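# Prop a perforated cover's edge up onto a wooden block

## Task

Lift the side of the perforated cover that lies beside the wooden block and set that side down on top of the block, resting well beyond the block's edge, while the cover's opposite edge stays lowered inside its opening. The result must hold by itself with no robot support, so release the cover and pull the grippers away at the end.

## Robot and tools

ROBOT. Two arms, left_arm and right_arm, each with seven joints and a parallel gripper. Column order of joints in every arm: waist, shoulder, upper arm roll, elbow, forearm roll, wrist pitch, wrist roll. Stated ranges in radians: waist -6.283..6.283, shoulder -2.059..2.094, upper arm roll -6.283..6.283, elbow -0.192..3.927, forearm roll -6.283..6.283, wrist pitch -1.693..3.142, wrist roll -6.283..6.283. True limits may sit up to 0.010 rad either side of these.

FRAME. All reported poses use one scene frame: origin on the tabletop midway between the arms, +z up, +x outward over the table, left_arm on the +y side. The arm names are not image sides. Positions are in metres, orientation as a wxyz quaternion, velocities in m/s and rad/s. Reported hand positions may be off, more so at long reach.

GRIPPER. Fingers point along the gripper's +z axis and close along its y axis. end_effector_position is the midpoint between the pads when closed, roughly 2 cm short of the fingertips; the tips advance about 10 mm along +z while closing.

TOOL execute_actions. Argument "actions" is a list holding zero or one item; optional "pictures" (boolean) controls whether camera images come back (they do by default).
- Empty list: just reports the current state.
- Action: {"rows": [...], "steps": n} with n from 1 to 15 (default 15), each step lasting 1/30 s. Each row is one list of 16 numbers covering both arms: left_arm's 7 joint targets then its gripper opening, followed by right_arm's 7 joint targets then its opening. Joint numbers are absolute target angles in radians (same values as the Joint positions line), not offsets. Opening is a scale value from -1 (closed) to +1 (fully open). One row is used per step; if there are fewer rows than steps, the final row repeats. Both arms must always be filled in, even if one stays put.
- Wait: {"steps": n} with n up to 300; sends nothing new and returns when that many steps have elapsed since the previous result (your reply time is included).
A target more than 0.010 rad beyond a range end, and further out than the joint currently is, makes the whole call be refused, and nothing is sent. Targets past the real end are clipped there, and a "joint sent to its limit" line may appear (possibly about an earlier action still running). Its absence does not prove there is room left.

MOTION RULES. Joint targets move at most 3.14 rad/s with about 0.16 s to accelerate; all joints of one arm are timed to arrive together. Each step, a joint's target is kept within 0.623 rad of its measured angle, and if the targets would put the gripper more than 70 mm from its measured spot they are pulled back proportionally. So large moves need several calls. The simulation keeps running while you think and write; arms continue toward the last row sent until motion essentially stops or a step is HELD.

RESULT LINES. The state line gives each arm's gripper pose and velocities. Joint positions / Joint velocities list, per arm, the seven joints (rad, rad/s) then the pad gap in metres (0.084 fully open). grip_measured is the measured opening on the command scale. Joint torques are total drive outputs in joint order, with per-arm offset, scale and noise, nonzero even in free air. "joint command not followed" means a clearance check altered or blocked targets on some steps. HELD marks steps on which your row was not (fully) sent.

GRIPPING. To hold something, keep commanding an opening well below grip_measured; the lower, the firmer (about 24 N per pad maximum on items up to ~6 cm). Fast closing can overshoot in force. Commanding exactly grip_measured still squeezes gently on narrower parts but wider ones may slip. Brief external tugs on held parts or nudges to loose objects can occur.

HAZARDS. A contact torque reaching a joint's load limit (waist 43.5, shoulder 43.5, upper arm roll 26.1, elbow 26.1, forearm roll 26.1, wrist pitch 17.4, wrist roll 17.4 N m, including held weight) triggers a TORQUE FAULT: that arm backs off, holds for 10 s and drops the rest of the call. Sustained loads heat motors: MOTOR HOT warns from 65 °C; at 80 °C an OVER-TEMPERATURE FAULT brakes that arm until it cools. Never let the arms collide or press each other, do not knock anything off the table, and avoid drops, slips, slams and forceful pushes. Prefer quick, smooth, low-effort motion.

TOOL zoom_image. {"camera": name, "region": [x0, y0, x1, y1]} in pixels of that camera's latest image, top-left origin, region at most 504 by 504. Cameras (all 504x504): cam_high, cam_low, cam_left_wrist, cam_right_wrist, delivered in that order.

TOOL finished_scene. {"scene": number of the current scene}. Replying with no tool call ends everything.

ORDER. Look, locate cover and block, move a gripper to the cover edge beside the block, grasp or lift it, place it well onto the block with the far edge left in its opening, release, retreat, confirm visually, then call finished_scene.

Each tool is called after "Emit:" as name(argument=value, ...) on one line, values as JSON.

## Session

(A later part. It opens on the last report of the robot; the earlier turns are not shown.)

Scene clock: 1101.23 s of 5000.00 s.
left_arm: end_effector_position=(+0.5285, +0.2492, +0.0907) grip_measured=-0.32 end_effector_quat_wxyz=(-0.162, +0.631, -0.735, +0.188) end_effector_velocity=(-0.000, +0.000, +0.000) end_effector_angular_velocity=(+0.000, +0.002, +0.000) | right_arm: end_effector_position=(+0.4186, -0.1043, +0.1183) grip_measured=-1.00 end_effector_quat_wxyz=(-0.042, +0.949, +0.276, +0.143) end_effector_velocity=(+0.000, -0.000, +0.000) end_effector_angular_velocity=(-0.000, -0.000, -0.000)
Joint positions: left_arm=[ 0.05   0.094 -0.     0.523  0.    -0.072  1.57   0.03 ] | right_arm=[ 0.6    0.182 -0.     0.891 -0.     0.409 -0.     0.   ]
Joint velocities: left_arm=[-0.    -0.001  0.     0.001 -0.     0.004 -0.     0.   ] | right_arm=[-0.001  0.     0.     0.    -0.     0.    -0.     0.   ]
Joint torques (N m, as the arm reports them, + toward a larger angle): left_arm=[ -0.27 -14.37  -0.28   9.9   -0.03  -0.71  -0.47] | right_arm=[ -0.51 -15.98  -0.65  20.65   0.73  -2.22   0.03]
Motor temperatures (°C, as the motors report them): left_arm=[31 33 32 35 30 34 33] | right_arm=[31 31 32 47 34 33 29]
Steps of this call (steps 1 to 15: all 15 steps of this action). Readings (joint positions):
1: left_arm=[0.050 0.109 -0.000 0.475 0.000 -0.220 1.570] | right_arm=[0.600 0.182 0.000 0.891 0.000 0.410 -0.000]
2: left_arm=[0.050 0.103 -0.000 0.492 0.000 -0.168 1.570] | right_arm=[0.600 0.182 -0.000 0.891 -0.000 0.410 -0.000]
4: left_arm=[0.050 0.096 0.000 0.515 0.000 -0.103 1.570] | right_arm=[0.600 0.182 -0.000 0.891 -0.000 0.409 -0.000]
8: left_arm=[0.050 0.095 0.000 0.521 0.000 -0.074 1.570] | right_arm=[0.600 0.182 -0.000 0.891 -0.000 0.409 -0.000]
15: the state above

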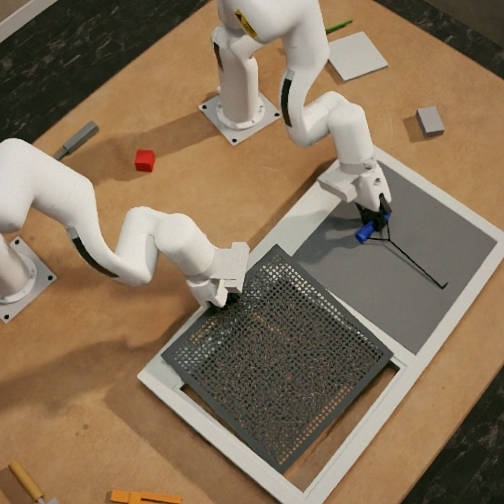

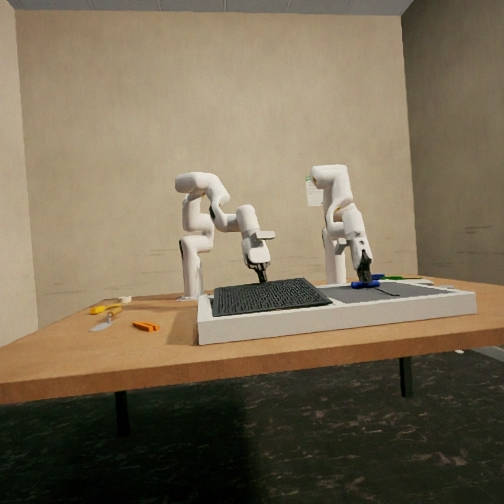

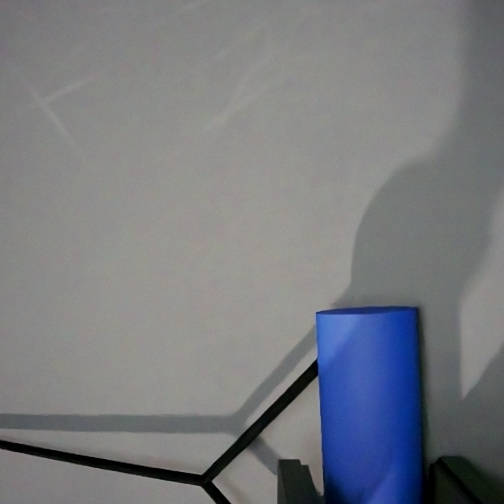

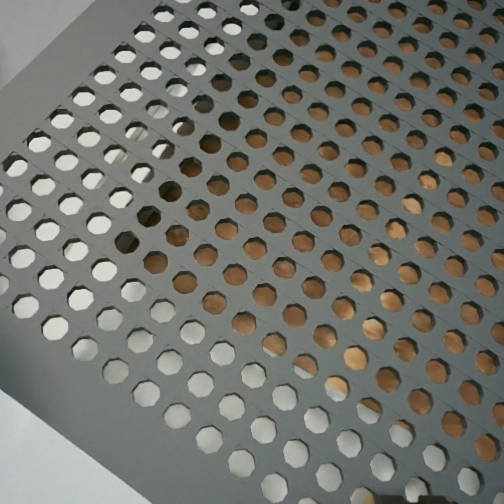

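Emit:
execute_actions(actions=[])

Scene clock: 1125.40 s of 5000.00 s.
left_arm: end_effector_position=(+0.5281, +0.2493, +0.0903) grip_measured=-0.32 end_effector_quat_wxyz=(-0.161, +0.631, -0.735, +0.188) end_effector_velocity=(+0.000, -0.001, +0.000) end_effector_angular_velocity=(+0.000, -0.001, -0.001) | right_arm: end_effector_position=(+0.4186, -0.1043, +0.1184) grip_measured=-1.00 end_effector_quat_wxyz=(-0.042, +0.949, +0.276, +0.143) end_effector_velocity=(+0.000, -0.000, +0.000) end_effector_angular_velocity=(+0.000, -0.001, -0.000)
Joint positions: left_arm=[ 0.05   0.094 -0.     0.523  0.    -0.071  1.57   0.03 ] | right_arm=[ 0.6    0.182 -0.     0.891 -0.     0.409  0.     0.   ]
Joint velocities: left_arm=[-0.001  0.    -0.     0.     0.    -0.001  0.    -0.   ] | right_arm=[-0.     0.    -0.     0.    -0.    -0.001  0.     0.   ]
Joint torques (N m, as the arm reports them, + toward a larger angle): left_arm=[ -0.59 -11.97   0.07   7.18   0.14  -0.18  -0.38] | right_arm=[ -0.52 -15.86  -0.48  20.67   0.86  -2.22   0.01]
Motor temperatures (°C, as the motors report them): left_arm=[31 33 32 35 30 34 33] | right_arm=[31 31 32 47 34 33 29]
Steps of this call (steps 1 to 15: the robot went on to your last target; steps 16 to 90: nothing new was sent; then 21.17 s passed at rest). Readings (joint positions):
1: left_arm=[0.050 0.094 -0.000 0.523 0.000 -0.072 1.570] | right_arm=[0.600 0.182 -0.000 0.891 -0.000 0.409 -0.000]
2: left_arm=[0.050 0.094 -0.000 0.523 0.000 -0.072 1.570] | right_arm=[0.600 0.182 -0.000 0.891 -0.000 0.409 -0.000]
4: left_arm=[0.050 0.094 -0.000 0.523 0.000 -0.072 1.570] | right_arm=[0.600 0.182 -0.000 0.891 -0.000 0.409 -0.000]
8: left_arm=[0.050 0.094 -0.000 0.523 0.000 -0.072 1.570] | right_arm=[0.600 0.182 -0.000 0.891 -0.000 0.409 -0.000]
90: the state above
All arms were judged still, so your last target was given up. Only a new action makes them travel on or press farther. Fingers that are still opening or closing keep moving.

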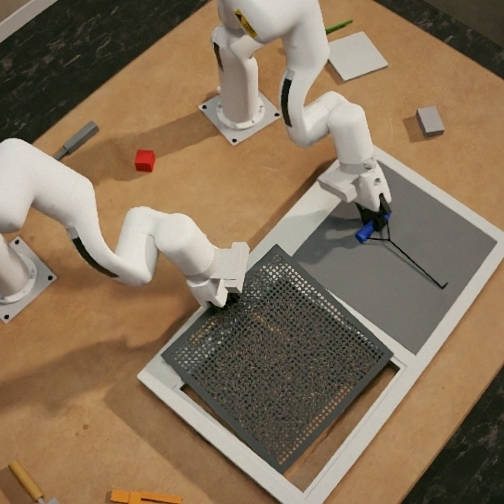

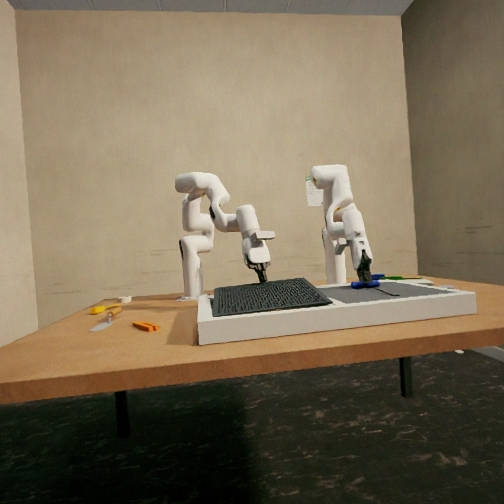

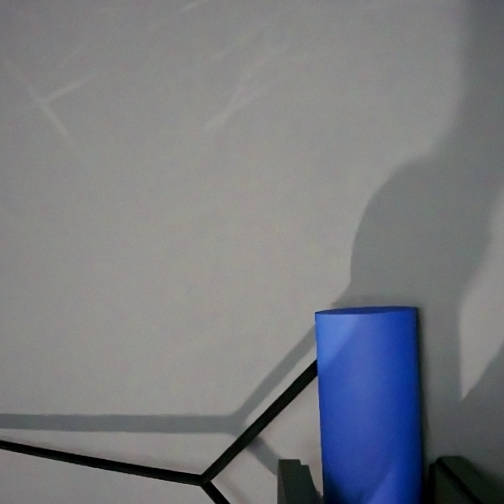

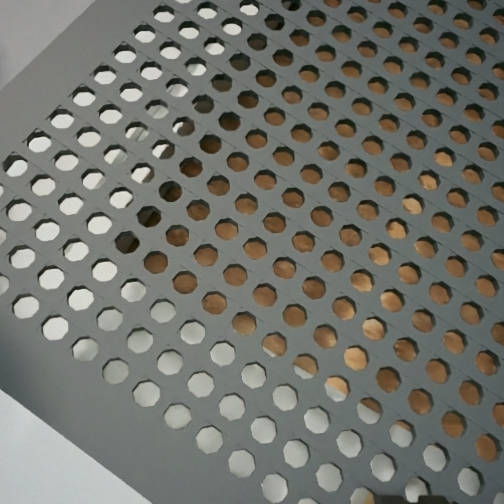

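Emit:
execute_actions(actions=[{"rows":[[0.05,0.0939,0,0.5226,0,-0.0713,1.57,0.0,0.6,0.184,0,0.89,0,0.406,0,-1],[0.05,0.0939,0,0.5226,0,-0.0713,1.57,0.0,0.6,0.186,0,0.889,0,0.403,0,-1],[0.05,0.0939,0,0.5226,0,-0.0713,1.57,0.0,0.6,0.188,0,0.888,0,0.40,0,-1],[0.05,0.07,0,0.515,0,-0.055,1.57,0.0,0.6,0.19,0,0.887,0,0.397,0,-1],[0.05,0.04,0,0.506,0,-0.034,1.57,0.0,0.6,0.191,0,0.8865,0,0.3955,0,-1],[0.05,0.01,0,0.497,0,-0.013,1.57,0.0,0.6,0.191,0,0.8865,0,0.3955,0,-1],[0.05,-0.03,0,0.485,0,0.015,1.57,0.0,0.6,0.191,0,0.8865,0,0.3955,0,-1],[0.05,-0.07,0,0.473,0,0.043,1.57,0.0,0.6,0.191,0,0.8865,0,0.3955,0,-1],[0.05,-0.11,0,0.461,0,0.071,1.57,0.0,0.6,0.191,0,0.8865,0,0.3955,0,-1],[0.05,-0.159,0,0.446,0,0.105,1.57,0.0,0.6,0.191,0,0.8865,0,0.3955,0,-1]],"steps":15}])

Emit:
zoom_image(camera="cam_high", region=[130,230,430,504])

Scene clock: 1146.93 s of 5000.00 s.
left_arm: end_effector_position=(+0.5020, +0.2532, +0.1419) grip_measured=-0.01 end_effector_quat_wxyz=(-0.162, +0.631, -0.735, +0.189) end_effector_velocity=(-0.025, +0.003, +0.053) end_effector_angular_velocity=(-0.002, -0.017, -0.001) | right_arm: end_effector_position=(+0.4177, -0.1044, +0.1128) grip_measured=-1.00 end_effector_quat_wxyz=(-0.042, +0.950, +0.276, +0.143) end_effector_velocity=(+0.001, +0.003, +0.007) end_effector_angular_velocity=(+0.002, -0.002, +0.002)
Joint positions: left_arm=[ 0.05  -0.149 -0.     0.45   0.     0.096  1.57   0.044] | right_arm=[ 0.6    0.192  0.     0.886 -0.     0.396  0.     0.   ]
Joint velocities: left_arm=[-0.001 -0.242 -0.    -0.058  0.     0.167 -0.    -0.   ] | right_arm=[ 0.001 -0.008  0.001  0.012  0.001  0.017 -0.     0.   ]
Joint torques (N m, as the arm reports them, + toward a larger angle): left_arm=[-0.18 -5.76  0.51 13.56 -0.04 -1.48 -0.18] | right_arm=[ -0.57 -13.56  -0.3   17.07   0.75  -1.79   0.05]
Motor temperatures (°C, as the motors report them): left_arm=[31 33 32 35 30 33 33] | right_arm=[31 31 32 47 34 33 29]
Steps of this call (steps 1 to 90: nothing new was sent; then 18.03 s passed at rest; steps 91 to 105: all 15 steps of this action). Readings (joint positions):
91: left_arm=[0.050 0.094 0.000 0.523 -0.000 -0.072 1.570] | right_arm=[0.600 0.182 -0.000 0.891 0.000 0.409 0.000]
92: left_arm=[0.050 0.093 0.000 0.524 -0.000 -0.072 1.570] | right_arm=[0.600 0.182 -0.000 0.891 -0.000 0.408 -0.000]
94: left_arm=[0.050 0.093 0.000 0.525 -0.000 -0.072 1.570] | right_arm=[0.600 0.184 -0.000 0.890 -0.000 0.404 -0.000]
98: left_arm=[0.050 0.045 0.000 0.499 -0.000 -0.030 1.570] | right_arm=[0.600 0.188 -0.001 0.890 -0.000 0.396 -0.000]
105: the state above

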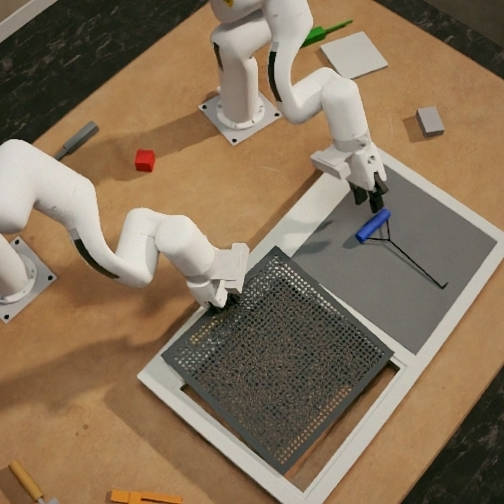

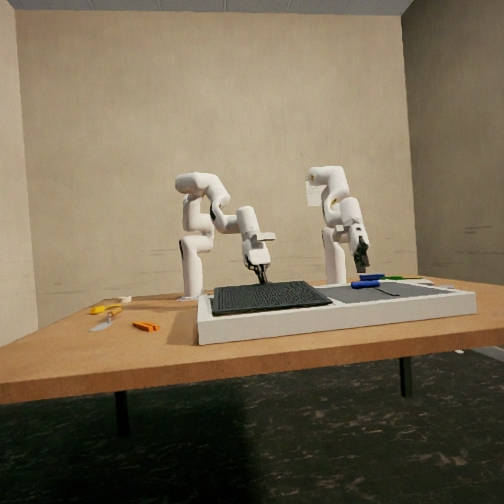

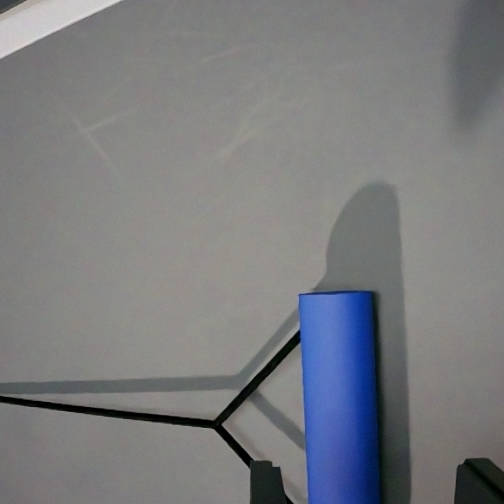

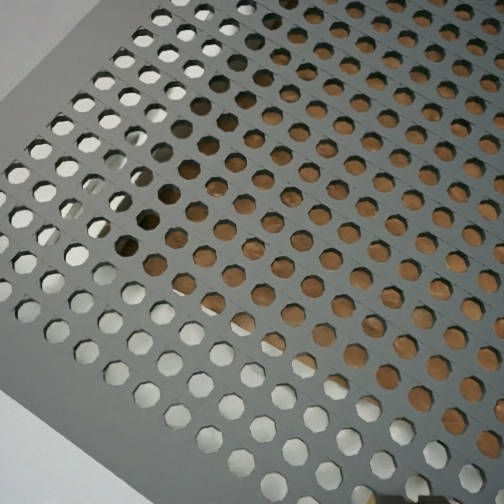

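Region (130, 230, 430, 504) of cam_high's 504x504 image, scaled by 1.680, with more detail than that image has; it fills the top 460 rows of this view, and the rest is white.

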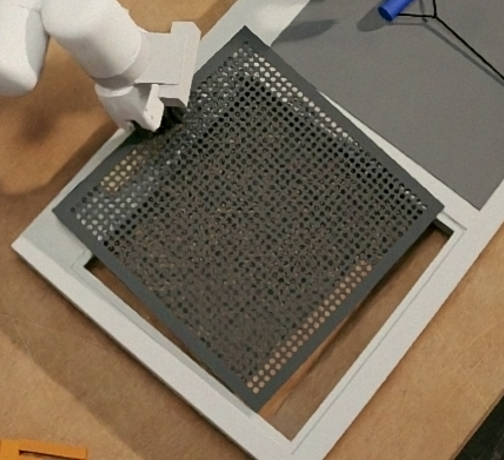

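Emit:
zoom_image(camera="cam_low", region=[190,250,350,350])

Emit:
zoom_image(camera="cam_high", region=[240,424,340,504])

Region (190, 250, 350, 350) of cam_low's 504x504 image, scaled by 3.150, with more detail than that image has; it fills the top 315 rows of this view, and the rest is white.

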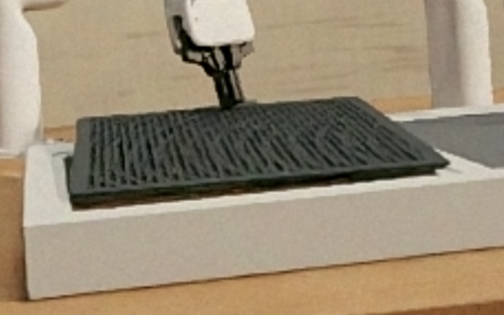

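Region (240, 424, 340, 504) of cam_high's 504x504 image, scaled by 5.040, with more detail than that image has; it fills the top 403 rows of this view, and the rest is white.

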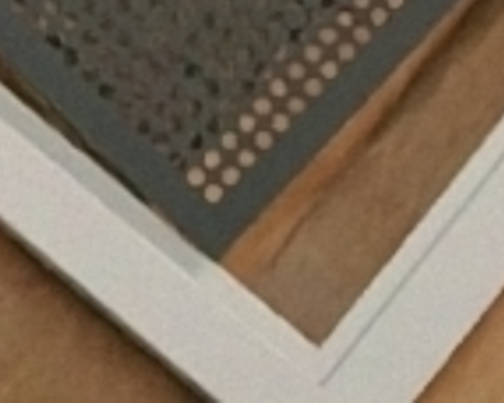

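Emit:
execute_actions(actions=[{"rows":[[0.02,-0.12,0,0.55,0,0.2,1.5,-1,0.6,0.191,0,0.8865,0,0.3955,0,-1],[0,-0.08,0,0.65,0,0.3,1.5,-1,0.6,0.191,0,0.8865,0,0.3955,0,-1],[-0.03,-0.03,0,0.75,0,0.38,1.45,-1,0.6,0.191,0,0.8865,0,0.3955,0,-1],[-0.06,0.03,0,0.85,0,0.45,1.4,-1,0.6,0.191,0,0.8865,0,0.3955,0,-1],[-0.09,0.1,0,0.95,0,0.52,1.35,-1,0.6,0.191,0,0.8865,0,0.3955,0,-1],[-0.12,0.18,0,1.05,0,0.58,1.3,-1,0.6,0.191,0,0.8865,0,0.3955,0,-1],[-0.15,0.27,0,1.15,0,0.64,1.25,-1,0.6,0.191,0,0.8865,0,0.3955,0,-1],[-0.1715,0.4072,0,1.3025,0,0.695,1.2,-1,0.6,0.191,0,0.8865,0,0.3955,0,-1]],"steps":15}], pictures=false)

Emit:
execute_actions(actions=[{"rows":[[-0.1715,0.42,0,1.297,0,0.677,1.2,-1,0.6,0.191,0,0.8865,0,0.3955,0,-1],[-0.1715,0.43,0,1.293,0,0.663,1.2,-1,0.6,0.191,0,0.8865,0,0.3955,0,-1],[-0.1715,0.44,0,1.2885,0,0.6485,1.2,-1,0.6,0.191,0,0.8865,0,0.3955,0,-1]],"steps":15}])

Scene clock: 1184.97 s of 5000.00 s.
left_arm: end_effector_position=(+0.6009, +0.1344, +0.1439) grip_measured=-1.00 end_effector_quat_wxyz=(-0.060, +0.689, -0.713, +0.117) end_effector_velocity=(+0.181, -0.321, -0.121) end_effector_angular_velocity=(+0.019, +0.628, +0.267) | right_arm: end_effector_position=(+0.4183, -0.1044, +0.1136) grip_measured=-1.00 end_effector_quat_wxyz=(-0.042, +0.949, +0.276, +0.144) end_effector_velocity=(-0.000, +0.000, +0.000) end_effector_angular_velocity=(-0.000, +0.000, +0.000)
Joint positions: left_arm=[-0.128  0.278  0.     1.13   0.     0.589  1.274  0.   ] | right_arm=[ 0.6    0.191 -0.     0.887 -0.     0.395 -0.     0.   ]
Joint velocities: left_arm=[-0.418  1.272 -0.005  1.688  0.     1.017 -0.714  0.   ] | right_arm=[ 0.    -0.001  0.    -0.     0.     0.001 -0.     0.   ]
Joint torques (N m, as the arm reports them, + toward a larger angle): left_arm=[ -1.46 -26.42  -0.42  15.96   0.02  -1.45   0.22] | right_arm=[ -0.56 -15.91  -0.57  20.16   0.74  -2.15   0.03]
Motor temperatures (°C, as the motors report them): left_arm=[31 33 32 37 30 34 33] | right_arm=[31 31 32 47 34 33 29]
Steps of this call (steps 1 to 15: the robot went on to your last target; steps 16 to 90: nothing new was sent; then 34.53 s passed at rest; steps 91 to 105: all 15 steps of this action). Readings (joint positions):
91: left_arm=[0.050 -0.159 0.000 0.446 -0.000 0.105 1.570] | right_arm=[0.600 0.191 -0.000 0.887 -0.000 0.395 -0.000]
92: left_arm=[0.048 -0.157 0.000 0.451 -0.000 0.112 1.565] | right_arm=[0.600 0.191 -0.000 0.887 -0.000 0.395 -0.000]
94: left_arm=[0.033 -0.135 0.002 0.504 -0.000 0.168 1.537] | right_arm=[0.600 0.191 -0.000 0.887 -0.000 0.395 -0.000]
98: left_arm=[-0.028 -0.020 0.000 0.736 0.000 0.343 1.445] | right_arm=[0.600 0.191 -0.000 0.887 -0.000 0.395 -0.000]
105: the state above

Scene clock: 1185.47 s of 5000.00 s.
left_arm: end_effector_position=(+0.6174, +0.1014, +0.1114) grip_measured=-1.00 end_effector_quat_wxyz=(-0.041, +0.703, -0.704, +0.092) end_effector_velocity=(-0.007, -0.004, -0.011) end_effector_angular_velocity=(+0.005, +0.021, -0.009) | right_arm: end_effector_position=(+0.4183, -0.1044, +0.1136) grip_measured=-1.00 end_effector_quat_wxyz=(-0.042, +0.949, +0.276, +0.144) end_effector_velocity=(-0.001, +0.000, -0.000) end_effector_angular_velocity=(-0.000, +0.001, +0.000)
Joint positions: left_arm=[-0.171  0.438  0.     1.289  0.     0.648  1.2    0.   ] | right_arm=[ 0.6    0.191 -0.     0.887 -0.     0.395 -0.     0.   ]
Joint velocities: left_arm=[-0.004  0.014 -0.007 -0.006  0.     0.002 -0.001  0.   ] | right_arm=[ 0.001 -0.     0.     0.     0.001  0.002 -0.     0.   ]
Joint torques (N m, as the arm reports them, + toward a larger angle): left_arm=[ -0.22 -27.63   0.4   18.38   0.28  -1.38  -0.31] | right_arm=[ -0.71 -15.72  -0.48  20.26   0.69  -2.07   0.01]
Motor temperatures (°C, as the motors report them): left_arm=[31 33 32 37 30 34 33] | right_arm=[31 31 32 47 34 33 29]
Steps of this call (steps 1 to 15: all 15 steps of this action). Readings (joint positions):
1: left_arm=[-0.142 0.319 -0.000 1.184 0.000 0.621 1.251] | right_arm=[0.600 0.191 -0.000 0.887 -0.000 0.395 -0.000]
2: left_arm=[-0.154 0.355 -0.001 1.229 0.000 0.647 1.232] | right_arm=[0.600 0.191 -0.000 0.887 -0.000 0.395 0.000]
4: left_arm=[-0.168 0.405 -0.003 1.277 0.000 0.661 1.210] | right_arm=[0.600 0.191 -0.000 0.887 -0.000 0.395 -0.000]
8: left_arm=[-0.171 0.439 0.000 1.282 -0.000 0.651 1.201] | right_arm=[0.600 0.191 -0.000 0.887 -0.000 0.395 -0.000]
15: the state above

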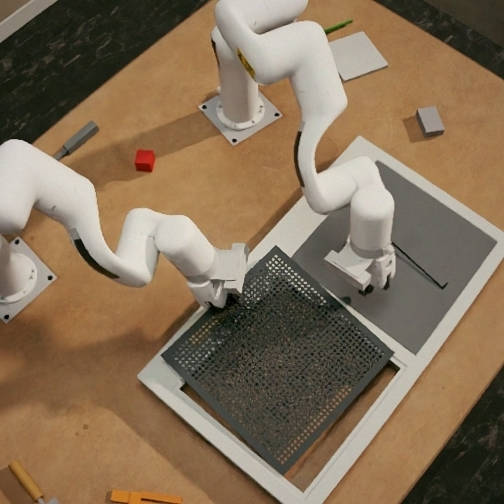

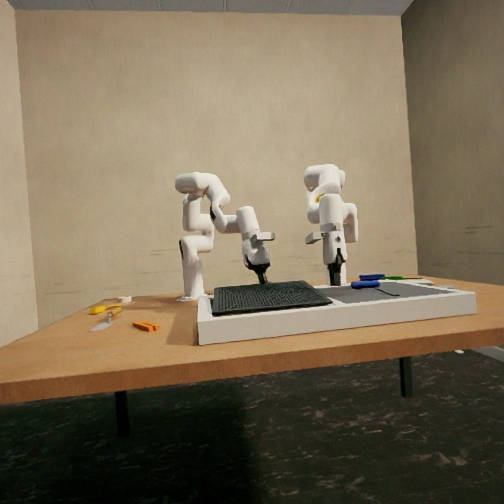

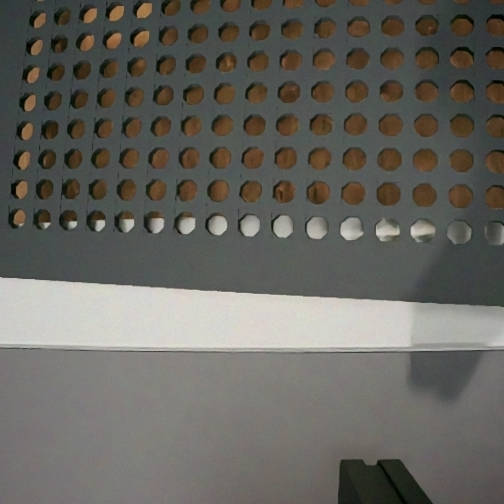

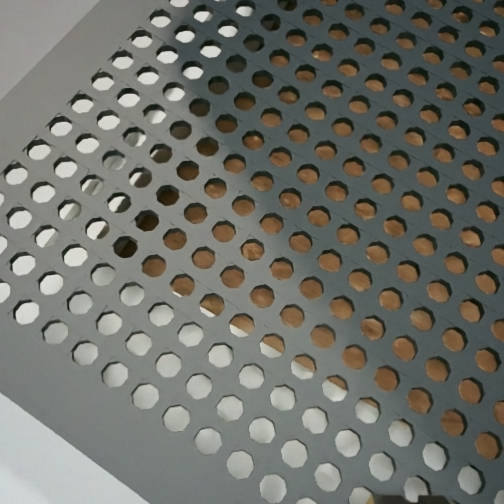

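Emit:
execute_actions(actions=[{"rows":[[-0.176,0.447,0,1.2855,0,0.6385,1.2,-1,0.6,0.192,0,0.886,0,0.394,0,-1],[-0.181,0.454,0,1.2825,0,0.6285,1.2,-1,0.6,0.193,0,0.8855,0,0.3925,0,-1],[-0.186,0.461,0,1.2795,0,0.6185,1.2,-1,0.6,0.194,0,0.885,0,0.391,0,-1],[-0.191,0.468,0,1.2765,0,0.6085,1.2,-1,0.6,0.195,0,0.8845,0,0.3895,0,-1],[-0.196,0.474,0,1.274,0,0.60,1.2,-1,0.6,0.195,0,0.8845,0,0.3895,0,-1],[-0.201,0.4793,0,1.2718,0,0.5925,1.2,-1,0.6,0.195,0,0.8845,0,0.3895,0,-1],[-0.206,0.4793,0,1.2718,0,0.5925,1.17,-1,0.6,0.195,0,0.8845,0,0.3895,0,-1],[-0.212,0.4793,0,1.2718,0,0.5925,1.15,-1,0.6,0.195,0,0.8845,0,0.3895,0,-1]],"steps":15}])

Scene clock: 1196.60 s of 5000.00 s.
left_arm: end_effector_position=(+0.6070, +0.0782, +0.0865) grip_measured=-1.00 end_effector_quat_wxyz=(-0.036, +0.705, -0.702, +0.093) end_effector_velocity=(+0.002, +0.010, -0.005) end_effector_angular_velocity=(+0.004, +0.006, +0.038) | right_arm: end_effector_position=(+0.4187, -0.1043, +0.1124) grip_measured=-1.00 end_effector_quat_wxyz=(-0.042, +0.949, +0.276, +0.145) end_effector_velocity=(-0.000, -0.001, -0.001) end_effector_angular_velocity=(-0.001, +0.001, -0.001)
Joint positions: left_arm=[-0.212  0.479 -0.001  1.272 -0.     0.593  1.151  0.   ] | right_arm=[ 0.6    0.194 -0.     0.885 -0.     0.389 -0.     0.   ]
Joint velocities: left_arm=[ 0.004  0.004  0.013 -0.006 -0.    -0.002 -0.023  0.   ] | right_arm=[-0.001  0.     0.    -0.001  0.     0.001 -0.     0.   ]
Joint torques (N m, as the arm reports them, + toward a larger angle): left_arm=[  0.58 -28.63   0.08  17.98  -0.06  -1.34  -0.06] | right_arm=[ -0.35 -13.51  -0.3   17.28   0.71  -1.6   -0.03]
Motor temperatures (°C, as the motors report them): left_arm=[31 33 32 37 30 34 33] | right_arm=[31 31 32 47 34 33 29]
Steps of this call (steps 1 to 15: the robot went on to your last target; steps 16 to 90: nothing new was sent; then 7.63 s passed at rest; steps 91 to 105: all 15 steps of this action). Readings (joint positions):
91: left_arm=[-0.172 0.440 0.000 1.288 -0.000 0.648 1.200] | right_arm=[0.600 0.191 0.000 0.886 -0.000 0.395 -0.000]
92: left_arm=[-0.172 0.441 0.000 1.288 -0.000 0.646 1.200] | right_arm=[0.600 0.191 -0.000 0.886 0.000 0.395 -0.000]
94: left_arm=[-0.177 0.448 0.001 1.286 -0.000 0.634 1.200] | right_arm=[0.600 0.192 0.000 0.886 0.000 0.393 -0.000]
98: left_arm=[-0.196 0.473 -0.000 1.274 0.000 0.604 1.194] | right_arm=[0.600 0.194 -0.000 0.886 -0.000 0.390 -0.000]
105: the state above

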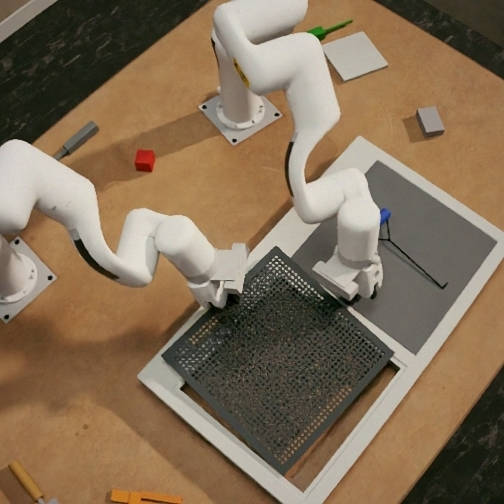

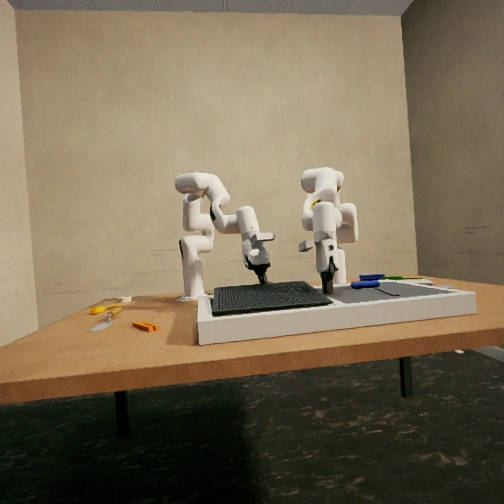

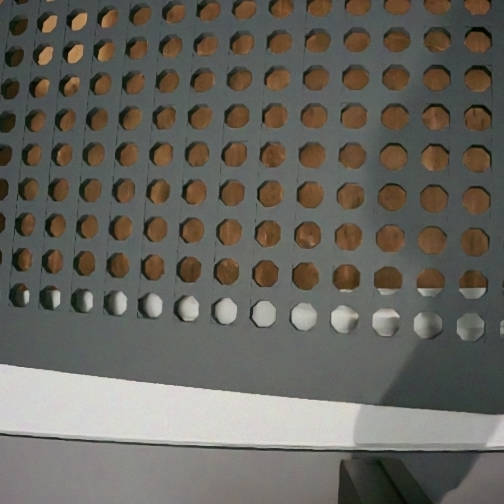

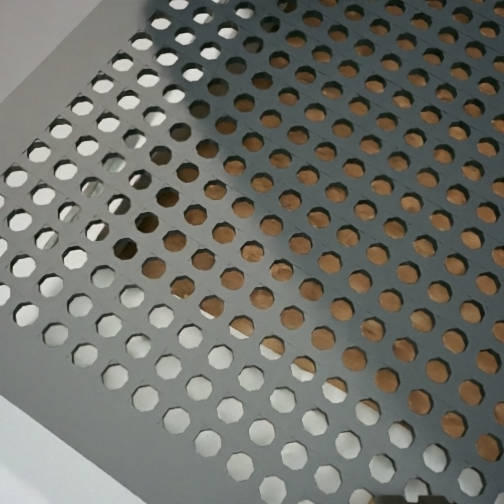

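Emit:
execute_actions(actions=[{"rows":[[-0.216,0.4793,0,1.2718,0,0.5925,1.15,-1,0.6,0.195,0,0.8845,0,0.3895,0,-1],[-0.22,0.4793,0,1.2718,0,0.5925,1.15,-1,0.6,0.195,0,0.8845,0,0.3895,0,-1],[-0.224,0.4793,0,1.2718,0,0.5925,1.15,-1,0.6,0.195,0,0.8845,0,0.3895,0,-1],[-0.228,0.4793,0,1.2718,0,0.5925,1.15,-1,0.6,0.195,0,0.8845,0,0.3895,0,-1],[-0.232,0.4793,0,1.2718,0,0.5925,1.15,-1,0.6,0.195,0,0.8845,0,0.3895,0,-1],[-0.236,0.4793,0,1.2718,0,0.5925,1.15,-1,0.6,0.195,0,0.8845,0,0.3895,0,-1],[-0.239,0.4793,0,1.2718,0,0.5925,1.15,-1,0.6,0.195,0,0.8845,0,0.3895,0,-1],[-0.242,0.4793,0,1.2718,0,0.5925,1.15,-1,0.6,0.195,0,0.8845,0,0.3895,0,-1],[-0.245,0.4793,0,1.2718,0,0.5925,1.15,-1,0.6,0.195,0,0.8845,0,0.3895,0,-1],[-0.248,0.4793,0,1.2718,0,0.5925,1.15,-1,0.6,0.195,0,0.8845,0,0.3895,0,-1]],"steps":15}])

Scene clock: 1215.73 s of 5000.00 s.
left_arm: end_effector_position=(+0.5996, +0.0624, +0.0862) grip_measured=-1.00 end_effector_quat_wxyz=(-0.035, +0.695, -0.712, +0.093) end_effector_velocity=(-0.001, -0.001, -0.000) end_effector_angular_velocity=(+0.001, +0.000, -0.002) | right_arm: end_effector_position=(+0.4179, -0.1045, +0.1115) grip_measured=-1.00 end_effector_quat_wxyz=(-0.042, +0.949, +0.276, +0.143) end_effector_velocity=(+0.000, -0.000, -0.000) end_effector_angular_velocity=(-0.000, +0.001, -0.001)
Joint positions: left_arm=[-0.245  0.479  0.004  1.272  0.     0.593  1.15   0.   ] | right_arm=[0.6   0.195 0.    0.884 0.    0.39  0.    0.   ]
Joint velocities: left_arm=[-0.006 -0.     0.003 -0.001 -0.     0.    -0.     0.   ] | right_arm=[-0.001  0.001  0.     0.     0.     0.     0.     0.   ]
Joint torques (N m, as the arm reports them, + toward a larger angle): left_arm=[ -6.16 -29.11  -4.55  17.34  -0.78  -1.41   0.01] | right_arm=[ 0.   -9.52  0.15 11.69  0.69 -0.16  0.05]
Motor temperatures (°C, as the motors report them): left_arm=[31 34 32 37 30 34 33] | right_arm=[31 31 32 45 34 32 29]
Steps of this call (steps 1 to 15: the robot went on to your last target; steps 16 to 90: nothing new was sent; then 15.63 s passed at rest; steps 91 to 105: all 15 steps of this action). Readings (joint positions):
91: left_arm=[-0.212 0.479 0.000 1.272 -0.000 0.593 1.150] | right_arm=[0.600 0.195 -0.000 0.885 -0.000 0.389 -0.000]
92: left_arm=[-0.213 0.479 0.000 1.272 -0.000 0.593 1.150] | right_arm=[0.600 0.195 -0.000 0.885 -0.000 0.389 -0.000]
94: left_arm=[-0.217 0.479 0.001 1.272 -0.000 0.593 1.150] | right_arm=[0.600 0.195 -0.000 0.885 -0.000 0.389 0.000]
98: left_arm=[-0.232 0.479 -0.000 1.272 0.000 0.592 1.150] | right_arm=[0.600 0.195 -0.000 0.885 -0.000 0.389 0.000]
105: the state above

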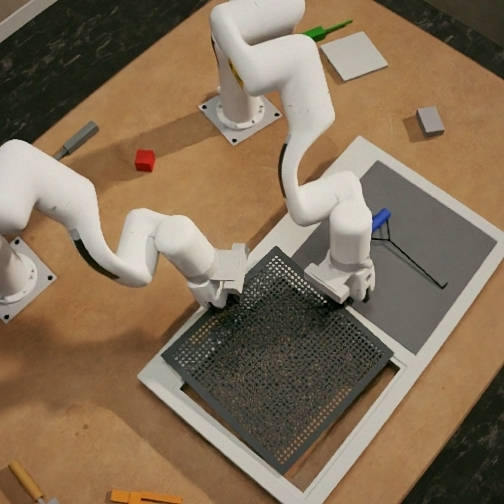

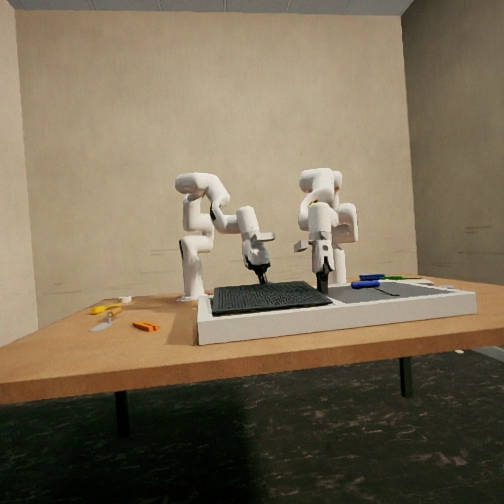

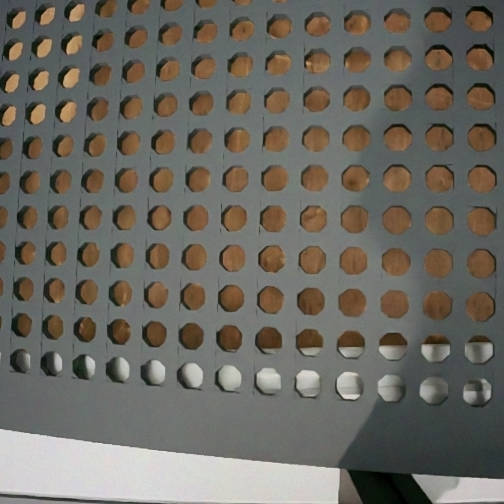

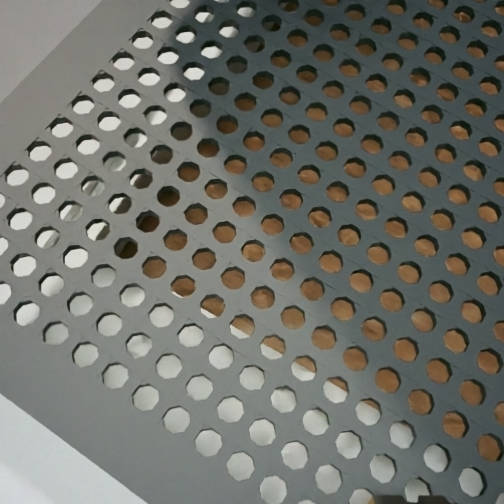

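Right is bottomed (flat). Ease it slightly and continue pushing.

Emit:
execute_actions(actions=[{"rows":[[-0.248,0.4793,0,1.2718,0,0.5925,1.15,-1,0.6,0.193,0,0.8855,0,0.3925,0,-1],[-0.248,0.4793,0,1.2718,0,0.5925,1.15,-1,0.6,0.193,0,0.8855,0,0.3925,0,-1],[-0.248,0.4793,0,1.2718,0,0.5925,1.15,-1,0.6,0.193,0,0.8855,0,0.3925,0,-1],[-0.25,0.4793,0,1.2718,0,0.5925,1.15,-1,0.6,0.193,0,0.8855,0,0.3925,0,-1],[-0.252,0.4793,0,1.2718,0,0.5925,1.15,-1,0.6,0.193,0,0.8855,0,0.3925,0,-1]],"steps":15}])

Emit:
zoom_image(camera="cam_high", region=[240,320,424,504])

Scene clock: 1230.33 s of 5000.00 s.
left_arm: end_effector_position=(+0.5969, +0.0569, +0.0862) grip_measured=-1.00 end_effector_quat_wxyz=(-0.034, +0.692, -0.715, +0.094) end_effector_velocity=(-0.000, -0.000, -0.000) end_effector_angular_velocity=(+0.000, -0.000, -0.001) | right_arm: end_effector_position=(+0.4182, -0.1050, +0.1121) grip_measured=-1.00 end_effector_quat_wxyz=(-0.041, +0.950, +0.276, +0.143) end_effector_velocity=(-0.000, +0.000, +0.000) end_effector_angular_velocity=(+0.000, +0.001, -0.000)
Joint positions: left_arm=[-0.252  0.479  0.     1.272  0.     0.593  1.15   0.   ] | right_arm=[ 0.6    0.194 -0.     0.885 -0.     0.393 -0.     0.   ]
Joint velocities: left_arm=[-0.001  0.001 -0.     0.001  0.001 -0.    -0.     0.   ] | right_arm=[ 0.    -0.001  0.001 -0.     0.001  0.001  0.     0.   ]
Joint torques (N m, as the arm reports them, + toward a larger angle): left_arm=[ -7.35 -29.87  -5.32  19.26  -0.87  -1.83  -0.27] | right_arm=[  0.02 -11.68   0.04  13.49   0.88  -0.3    0.04]
Motor temperatures (°C, as the motors report them): left_arm=[31 34 32 38 30 34 33] | right_arm=[31 31 32 45 34 32 29]
Steps of this call (steps 1 to 15: the robot went on to your last target; steps 16 to 90: nothing new was sent; then 11.10 s passed at rest; steps 91 to 105: all 15 steps of this action). Readings (joint positions):
91: left_arm=[-0.248 0.479 0.000 1.272 0.000 0.593 1.150] | right_arm=[0.600 0.195 0.000 0.885 0.000 0.390 0.000]
92: left_arm=[-0.248 0.479 0.000 1.272 0.000 0.593 1.150] | right_arm=[0.600 0.195 0.000 0.885 0.000 0.390 0.000]
94: left_arm=[-0.248 0.479 -0.000 1.272 -0.000 0.592 1.150] | right_arm=[0.600 0.194 -0.000 0.885 -0.000 0.391 0.000]
98: left_arm=[-0.251 0.479 -0.001 1.272 0.000 0.593 1.150] | right_arm=[0.600 0.194 -0.001 0.885 -0.000 0.392 -0.000]
105: the state above

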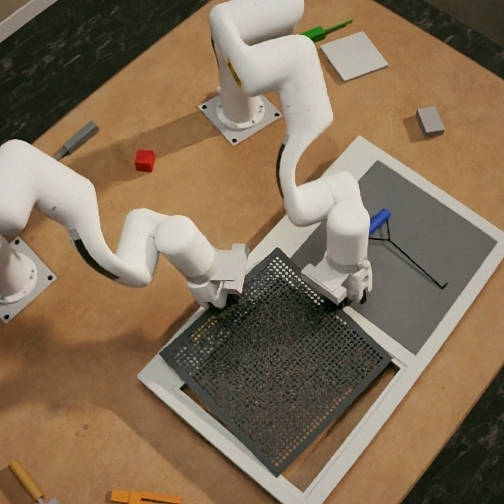

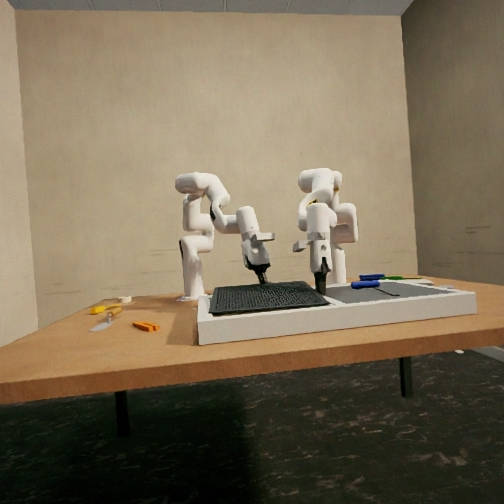

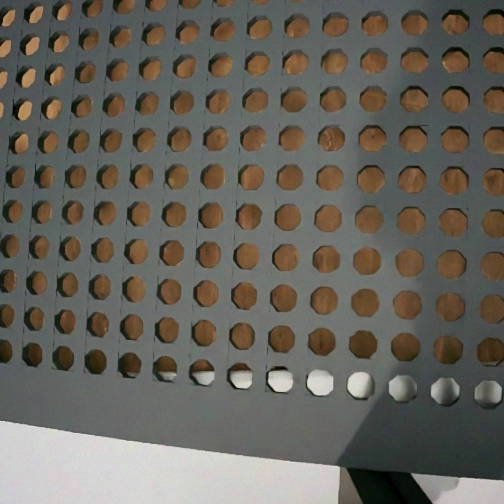

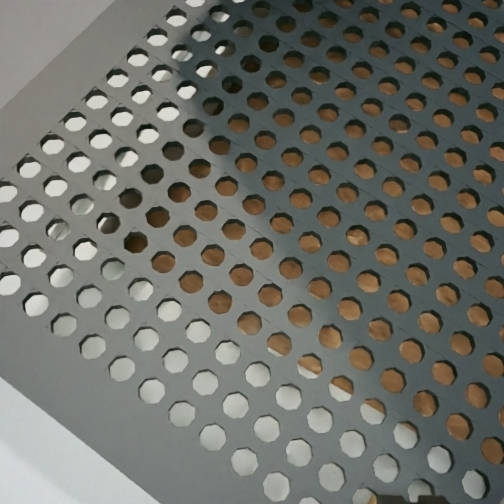

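Region (240, 320, 424, 504) of cam_high's 504x504 image, scaled by 2.739, with more detail than that image has.

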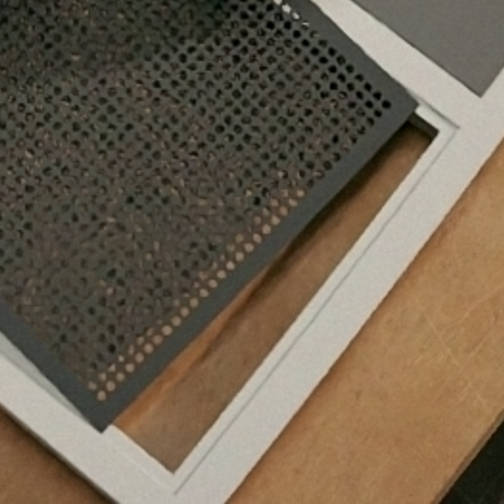

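Emit:
execute_actions(actions=[{"rows":[[-0.246,0.4793,0,1.2718,0,0.5925,1.15,-1,0.6,0.191,0,0.8865,0,0.3955,0,-1],[-0.24,0.4793,0,1.2718,0,0.5925,1.15,-1,0.6,0.189,0,0.8875,0,0.3985,0,-1],[-0.23,0.475,0,1.2735,0,0.5985,1.15,-1,0.6,0.187,0,0.8885,0,0.4015,0,-1],[-0.22,0.47,0,1.2755,0,0.6055,1.15,-1,0.6,0.185,0,0.8895,0,0.4045,0,-1],[-0.21,0.465,0,1.278,0,0.613,1.15,-1,0.6,0.182,0,0.891,0,0.409,0,-1],[-0.2,0.46,0,1.28,0,0.62,1.15,-1,0.6,0.178,0,0.893,0,0.415,0,-1],[-0.19,0.46,0,1.28,0,0.62,1.15,-1,0.6,0.17,0,0.897,0,0.427,0,-1],[-0.18,0.46,0,1.28,0,0.62,1.15,-1,0.6,0.16,0,0.902,0,0.442,0,-1],[-0.17,0.46,0,1.28,0,0.62,1.15,-1,0.6,0.145,0,0.91,0,0.465,0,-1]],"steps":15}], pictures=false)

Emit:
execute_actions(actions=[{"rows":[[-0.19,0.39,0,1.19,0,0.6,1.13,-1,0.56,0.1,0,0.9,0,0.5,0,-1],[-0.21,0.32,0,1.1,0,0.58,1.11,-1,0.52,0.05,0,0.88,0,0.53,0,-1],[-0.23,0.25,0,1.0,0,0.55,1.09,-1,0.48,0.0,0,0.85,0,0.55,0,-1],[-0.25,0.18,0,0.9,0,0.52,1.07,-1,0.44,-0.05,0,0.8,0,0.55,0,-1],[-0.27,0.12,0,0.81,0,0.49,1.05,-1,0.4,-0.1,0,0.75,0,0.55,0,-1],[-0.29,0.07,0,0.73,0,0.46,1.03,-1,0.35,-0.15,0,0.7,0,0.55,0,-1],[-0.308,0.0324,0,0.6604,0,0.428,1.0,-1,0.3,-0.2,0,0.65,0,0.55,0,-1]],"steps":15}], pictures=false)

Emit:
execute_actions(actions=[{"steps":12}])

Scene clock: 1273.47 s of 5000.00 s.
left_arm: end_effector_position=(+0.6174, +0.1029, +0.0975) grip_measured=-1.00 end_effector_quat_wxyz=(-0.038, +0.721, -0.686, +0.092) end_effector_velocity=(-0.017, -0.024, -0.009) end_effector_angular_velocity=(-0.007, +0.028, -0.043) | right_arm: end_effector_position=(+0.4200, -0.1031, +0.1388) grip_measured=-1.00 end_effector_quat_wxyz=(-0.042, +0.949, +0.276, +0.145) end_effector_velocity=(-0.009, -0.007, -0.003) end_effector_angular_velocity=(-0.022, +0.033, -0.002)
Joint positions: left_arm=[-0.17   0.46   0.001  1.28  -0.     0.62   1.15   0.   ] | right_arm=[0.6   0.145 0.    0.911 0.    0.462 0.    0.   ]
Joint velocities: left_arm=[-0.004  0.006 -0.041 -0.01   0.002  0.008  0.     0.   ] | right_arm=[-0.001 -0.013 -0.002 -0.008 -0.001  0.045 -0.     0.   ]
Joint torques (N m, as the arm reports them, + toward a larger angle): left_arm=[ -2.25 -29.31  -1.07  18.31   0.22  -1.57  -0.24] | right_arm=[ -0.51 -15.16  -0.25  20.58   0.7   -2.35   0.06]
Motor temperatures (°C, as the motors report them): left_arm=[31 34 32 38 30 34 33] | right_arm=[31 31 32 46 34 32 29]
Steps of this call (steps 1 to 15: the robot went on to your last target; steps 16 to 90: nothing new was sent; then 39.63 s passed at rest; steps 91 to 105: all 15 steps of this action). Readings (joint positions):
91: left_arm=[-0.252 0.479 -0.000 1.272 0.000 0.592 1.150] | right_arm=[0.600 0.193 -0.000 0.885 -0.000 0.393 -0.000]
92: left_arm=[-0.251 0.479 -0.001 1.272 -0.000 0.592 1.150] | right_arm=[0.600 0.193 0.000 0.886 0.000 0.393 0.000]
94: left_arm=[-0.245 0.479 -0.004 1.272 -0.000 0.593 1.150] | right_arm=[0.600 0.191 0.001 0.886 0.000 0.397 0.000]
98: left_arm=[-0.214 0.466 -0.006 1.278 -0.001 0.611 1.150] | right_arm=[0.601 0.182 0.002 0.888 0.000 0.414 0.000]
105: the state above

Scene clock: 1273.97 s of 5000.00 s.
left_arm: end_effector_position=(+0.4542, +0.1004, +0.0958) grip_measured=-1.00 end_effector_quat_wxyz=(-0.024, +0.723, -0.684, +0.095) end_effector_velocity=(-0.197, +0.029, -0.041) end_effector_angular_velocity=(-0.010, +0.047, +0.007) | right_arm: end_effector_position=(+0.4031, -0.2707, +0.1787) grip_measured=-1.00 end_effector_quat_wxyz=(-0.020, +0.980, +0.132, +0.148) end_effector_velocity=(-0.031, -0.063, +0.005) end_effector_angular_velocity=(-0.007, -0.001, -0.115)
Joint positions: left_arm=[-0.302  0.053 -0.002  0.691  0.     0.441  1.009  0.   ] | right_arm=[ 0.306 -0.192 -0.004  0.657  0.     0.549  0.     0.   ]
Joint velocities: left_arm=[-0.148 -0.422 -0.006 -0.666  0.    -0.207 -0.164  0.   ] | right_arm=[-0.15  -0.168  0.035 -0.15  -0.001  0.018 -0.     0.   ]
Joint torques (N m, as the arm reports them, + toward a larger angle): left_arm=[  3.54 -10.94   2.18  24.22  -0.12  -1.79   0.05] | right_arm=[ 3.92 -7.64  3.22 24.71  0.63 -2.57  0.07]
Motor temperatures (°C, as the motors report them): left_arm=[31 34 32 38 30 34 33] | right_arm=[31 31 32 46 34 32 29]
Steps of this call (steps 1 to 15: all 15 steps of this action). Readings (joint positions):
1: left_arm=[-0.171 0.460 0.000 1.279 -0.000 0.620 1.150] | right_arm=[0.600 0.145 0.000 0.910 0.000 0.464 0.000]
2: left_arm=[-0.173 0.457 -0.000 1.274 -0.000 0.618 1.148] | right_arm=[0.596 0.141 0.002 0.907 -0.000 0.470 -0.000]
4: left_arm=[-0.185 0.415 0.001 1.217 -0.000 0.604 1.135] | right_arm=[0.563 0.102 0.006 0.890 -0.000 0.498 -0.000]
8: left_arm=[-0.231 0.259 -0.002 1.008 0.000 0.546 1.090] | right_arm=[0.458 -0.025 -0.003 0.811 0.000 0.530 0.000]
15: the state above

Scene clock: 1274.37 s of 5000.00 s.
left_arm: end_effector_position=(+0.4471, +0.1022, +0.0952) grip_measured=-1.00 end_effector_quat_wxyz=(-0.024, +0.725, -0.682, +0.097) end_effector_velocity=(-0.003, -0.000, -0.001) end_effector_angular_velocity=(+0.001, +0.002, -0.003) | right_arm: end_effector_position=(+0.4011, -0.2719, +0.1788) grip_measured=-1.00 end_effector_quat_wxyz=(-0.020, +0.980, +0.132, +0.148) end_effector_velocity=(+0.000, -0.003, +0.000) end_effector_angular_velocity=(+0.002, -0.001, -0.007)
Joint positions: left_arm=[-0.308  0.033  0.     0.661 -0.     0.428  1.     0.   ] | right_arm=[ 0.301 -0.199  0.     0.65  -0.     0.55  -0.     0.   ]
Joint velocities: left_arm=[-0.002 -0.003 -0.002 -0.007  0.    -0.001 -0.001  0.   ] | right_arm=[-0.002 -0.003 -0.004 -0.002  0.001 -0.    -0.     0.   ]
Joint torques (N m, as the arm reports them, + toward a larger angle): left_arm=[ -0.87 -17.84   0.17  15.92   0.45  -1.6   -0.34] | right_arm=[ -0.6  -10.73  -0.21  23.15   0.74  -2.42   0.09]
Motor temperatures (°C, as the motors report them): left_arm=[31 34 32 38 30 34 33] | right_arm=[31 31 32 46 34 32 29]
Steps of this call (steps 1 to 12: the robot went on to your last target). Readings (joint positions):
1: left_arm=[-0.305 0.043 -0.002 0.674 0.000 0.436 1.005] | right_arm=[0.303 -0.196 -0.002 0.654 0.000 0.550 0.000]
2: left_arm=[-0.307 0.038 -0.001 0.667 0.000 0.432 1.003] | right_arm=[0.302 -0.197 -0.000 0.652 0.000 0.550 0.000]
4: left_arm=[-0.307 0.035 0.001 0.664 -0.000 0.429 1.001] | right_arm=[0.302 -0.198 0.002 0.651 -0.000 0.550 -0.000]
8: left_arm=[-0.307 0.034 0.001 0.663 -0.000 0.428 1.000] | right_arm=[0.301 -0.199 0.001 0.651 -0.000 0.550 -0.000]
12: the state above

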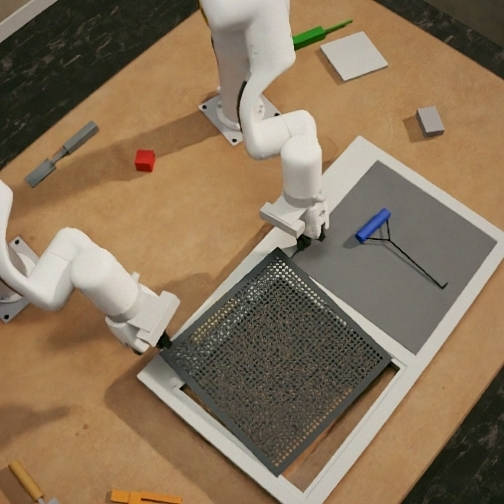

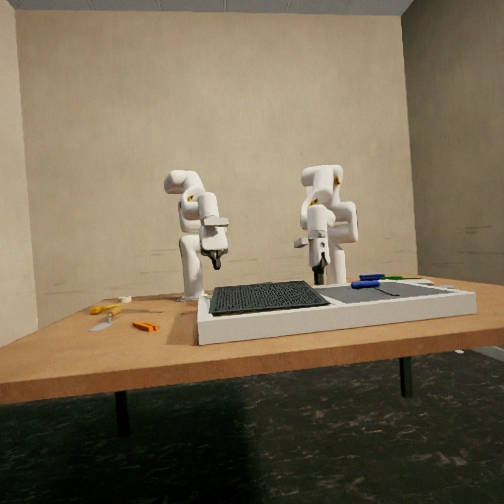

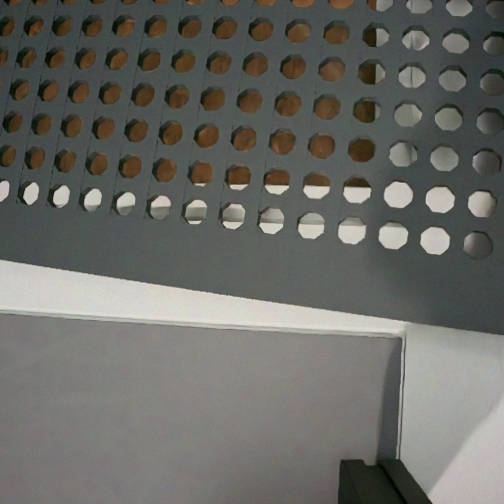

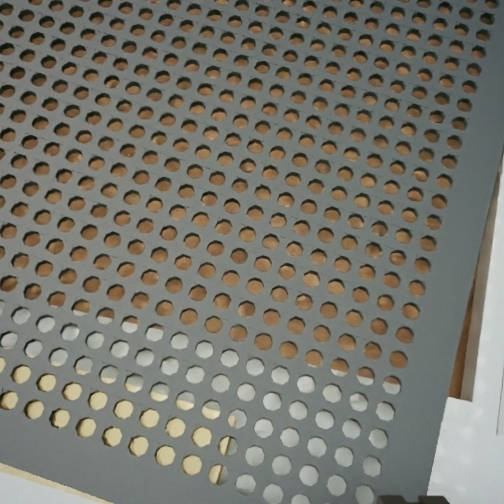

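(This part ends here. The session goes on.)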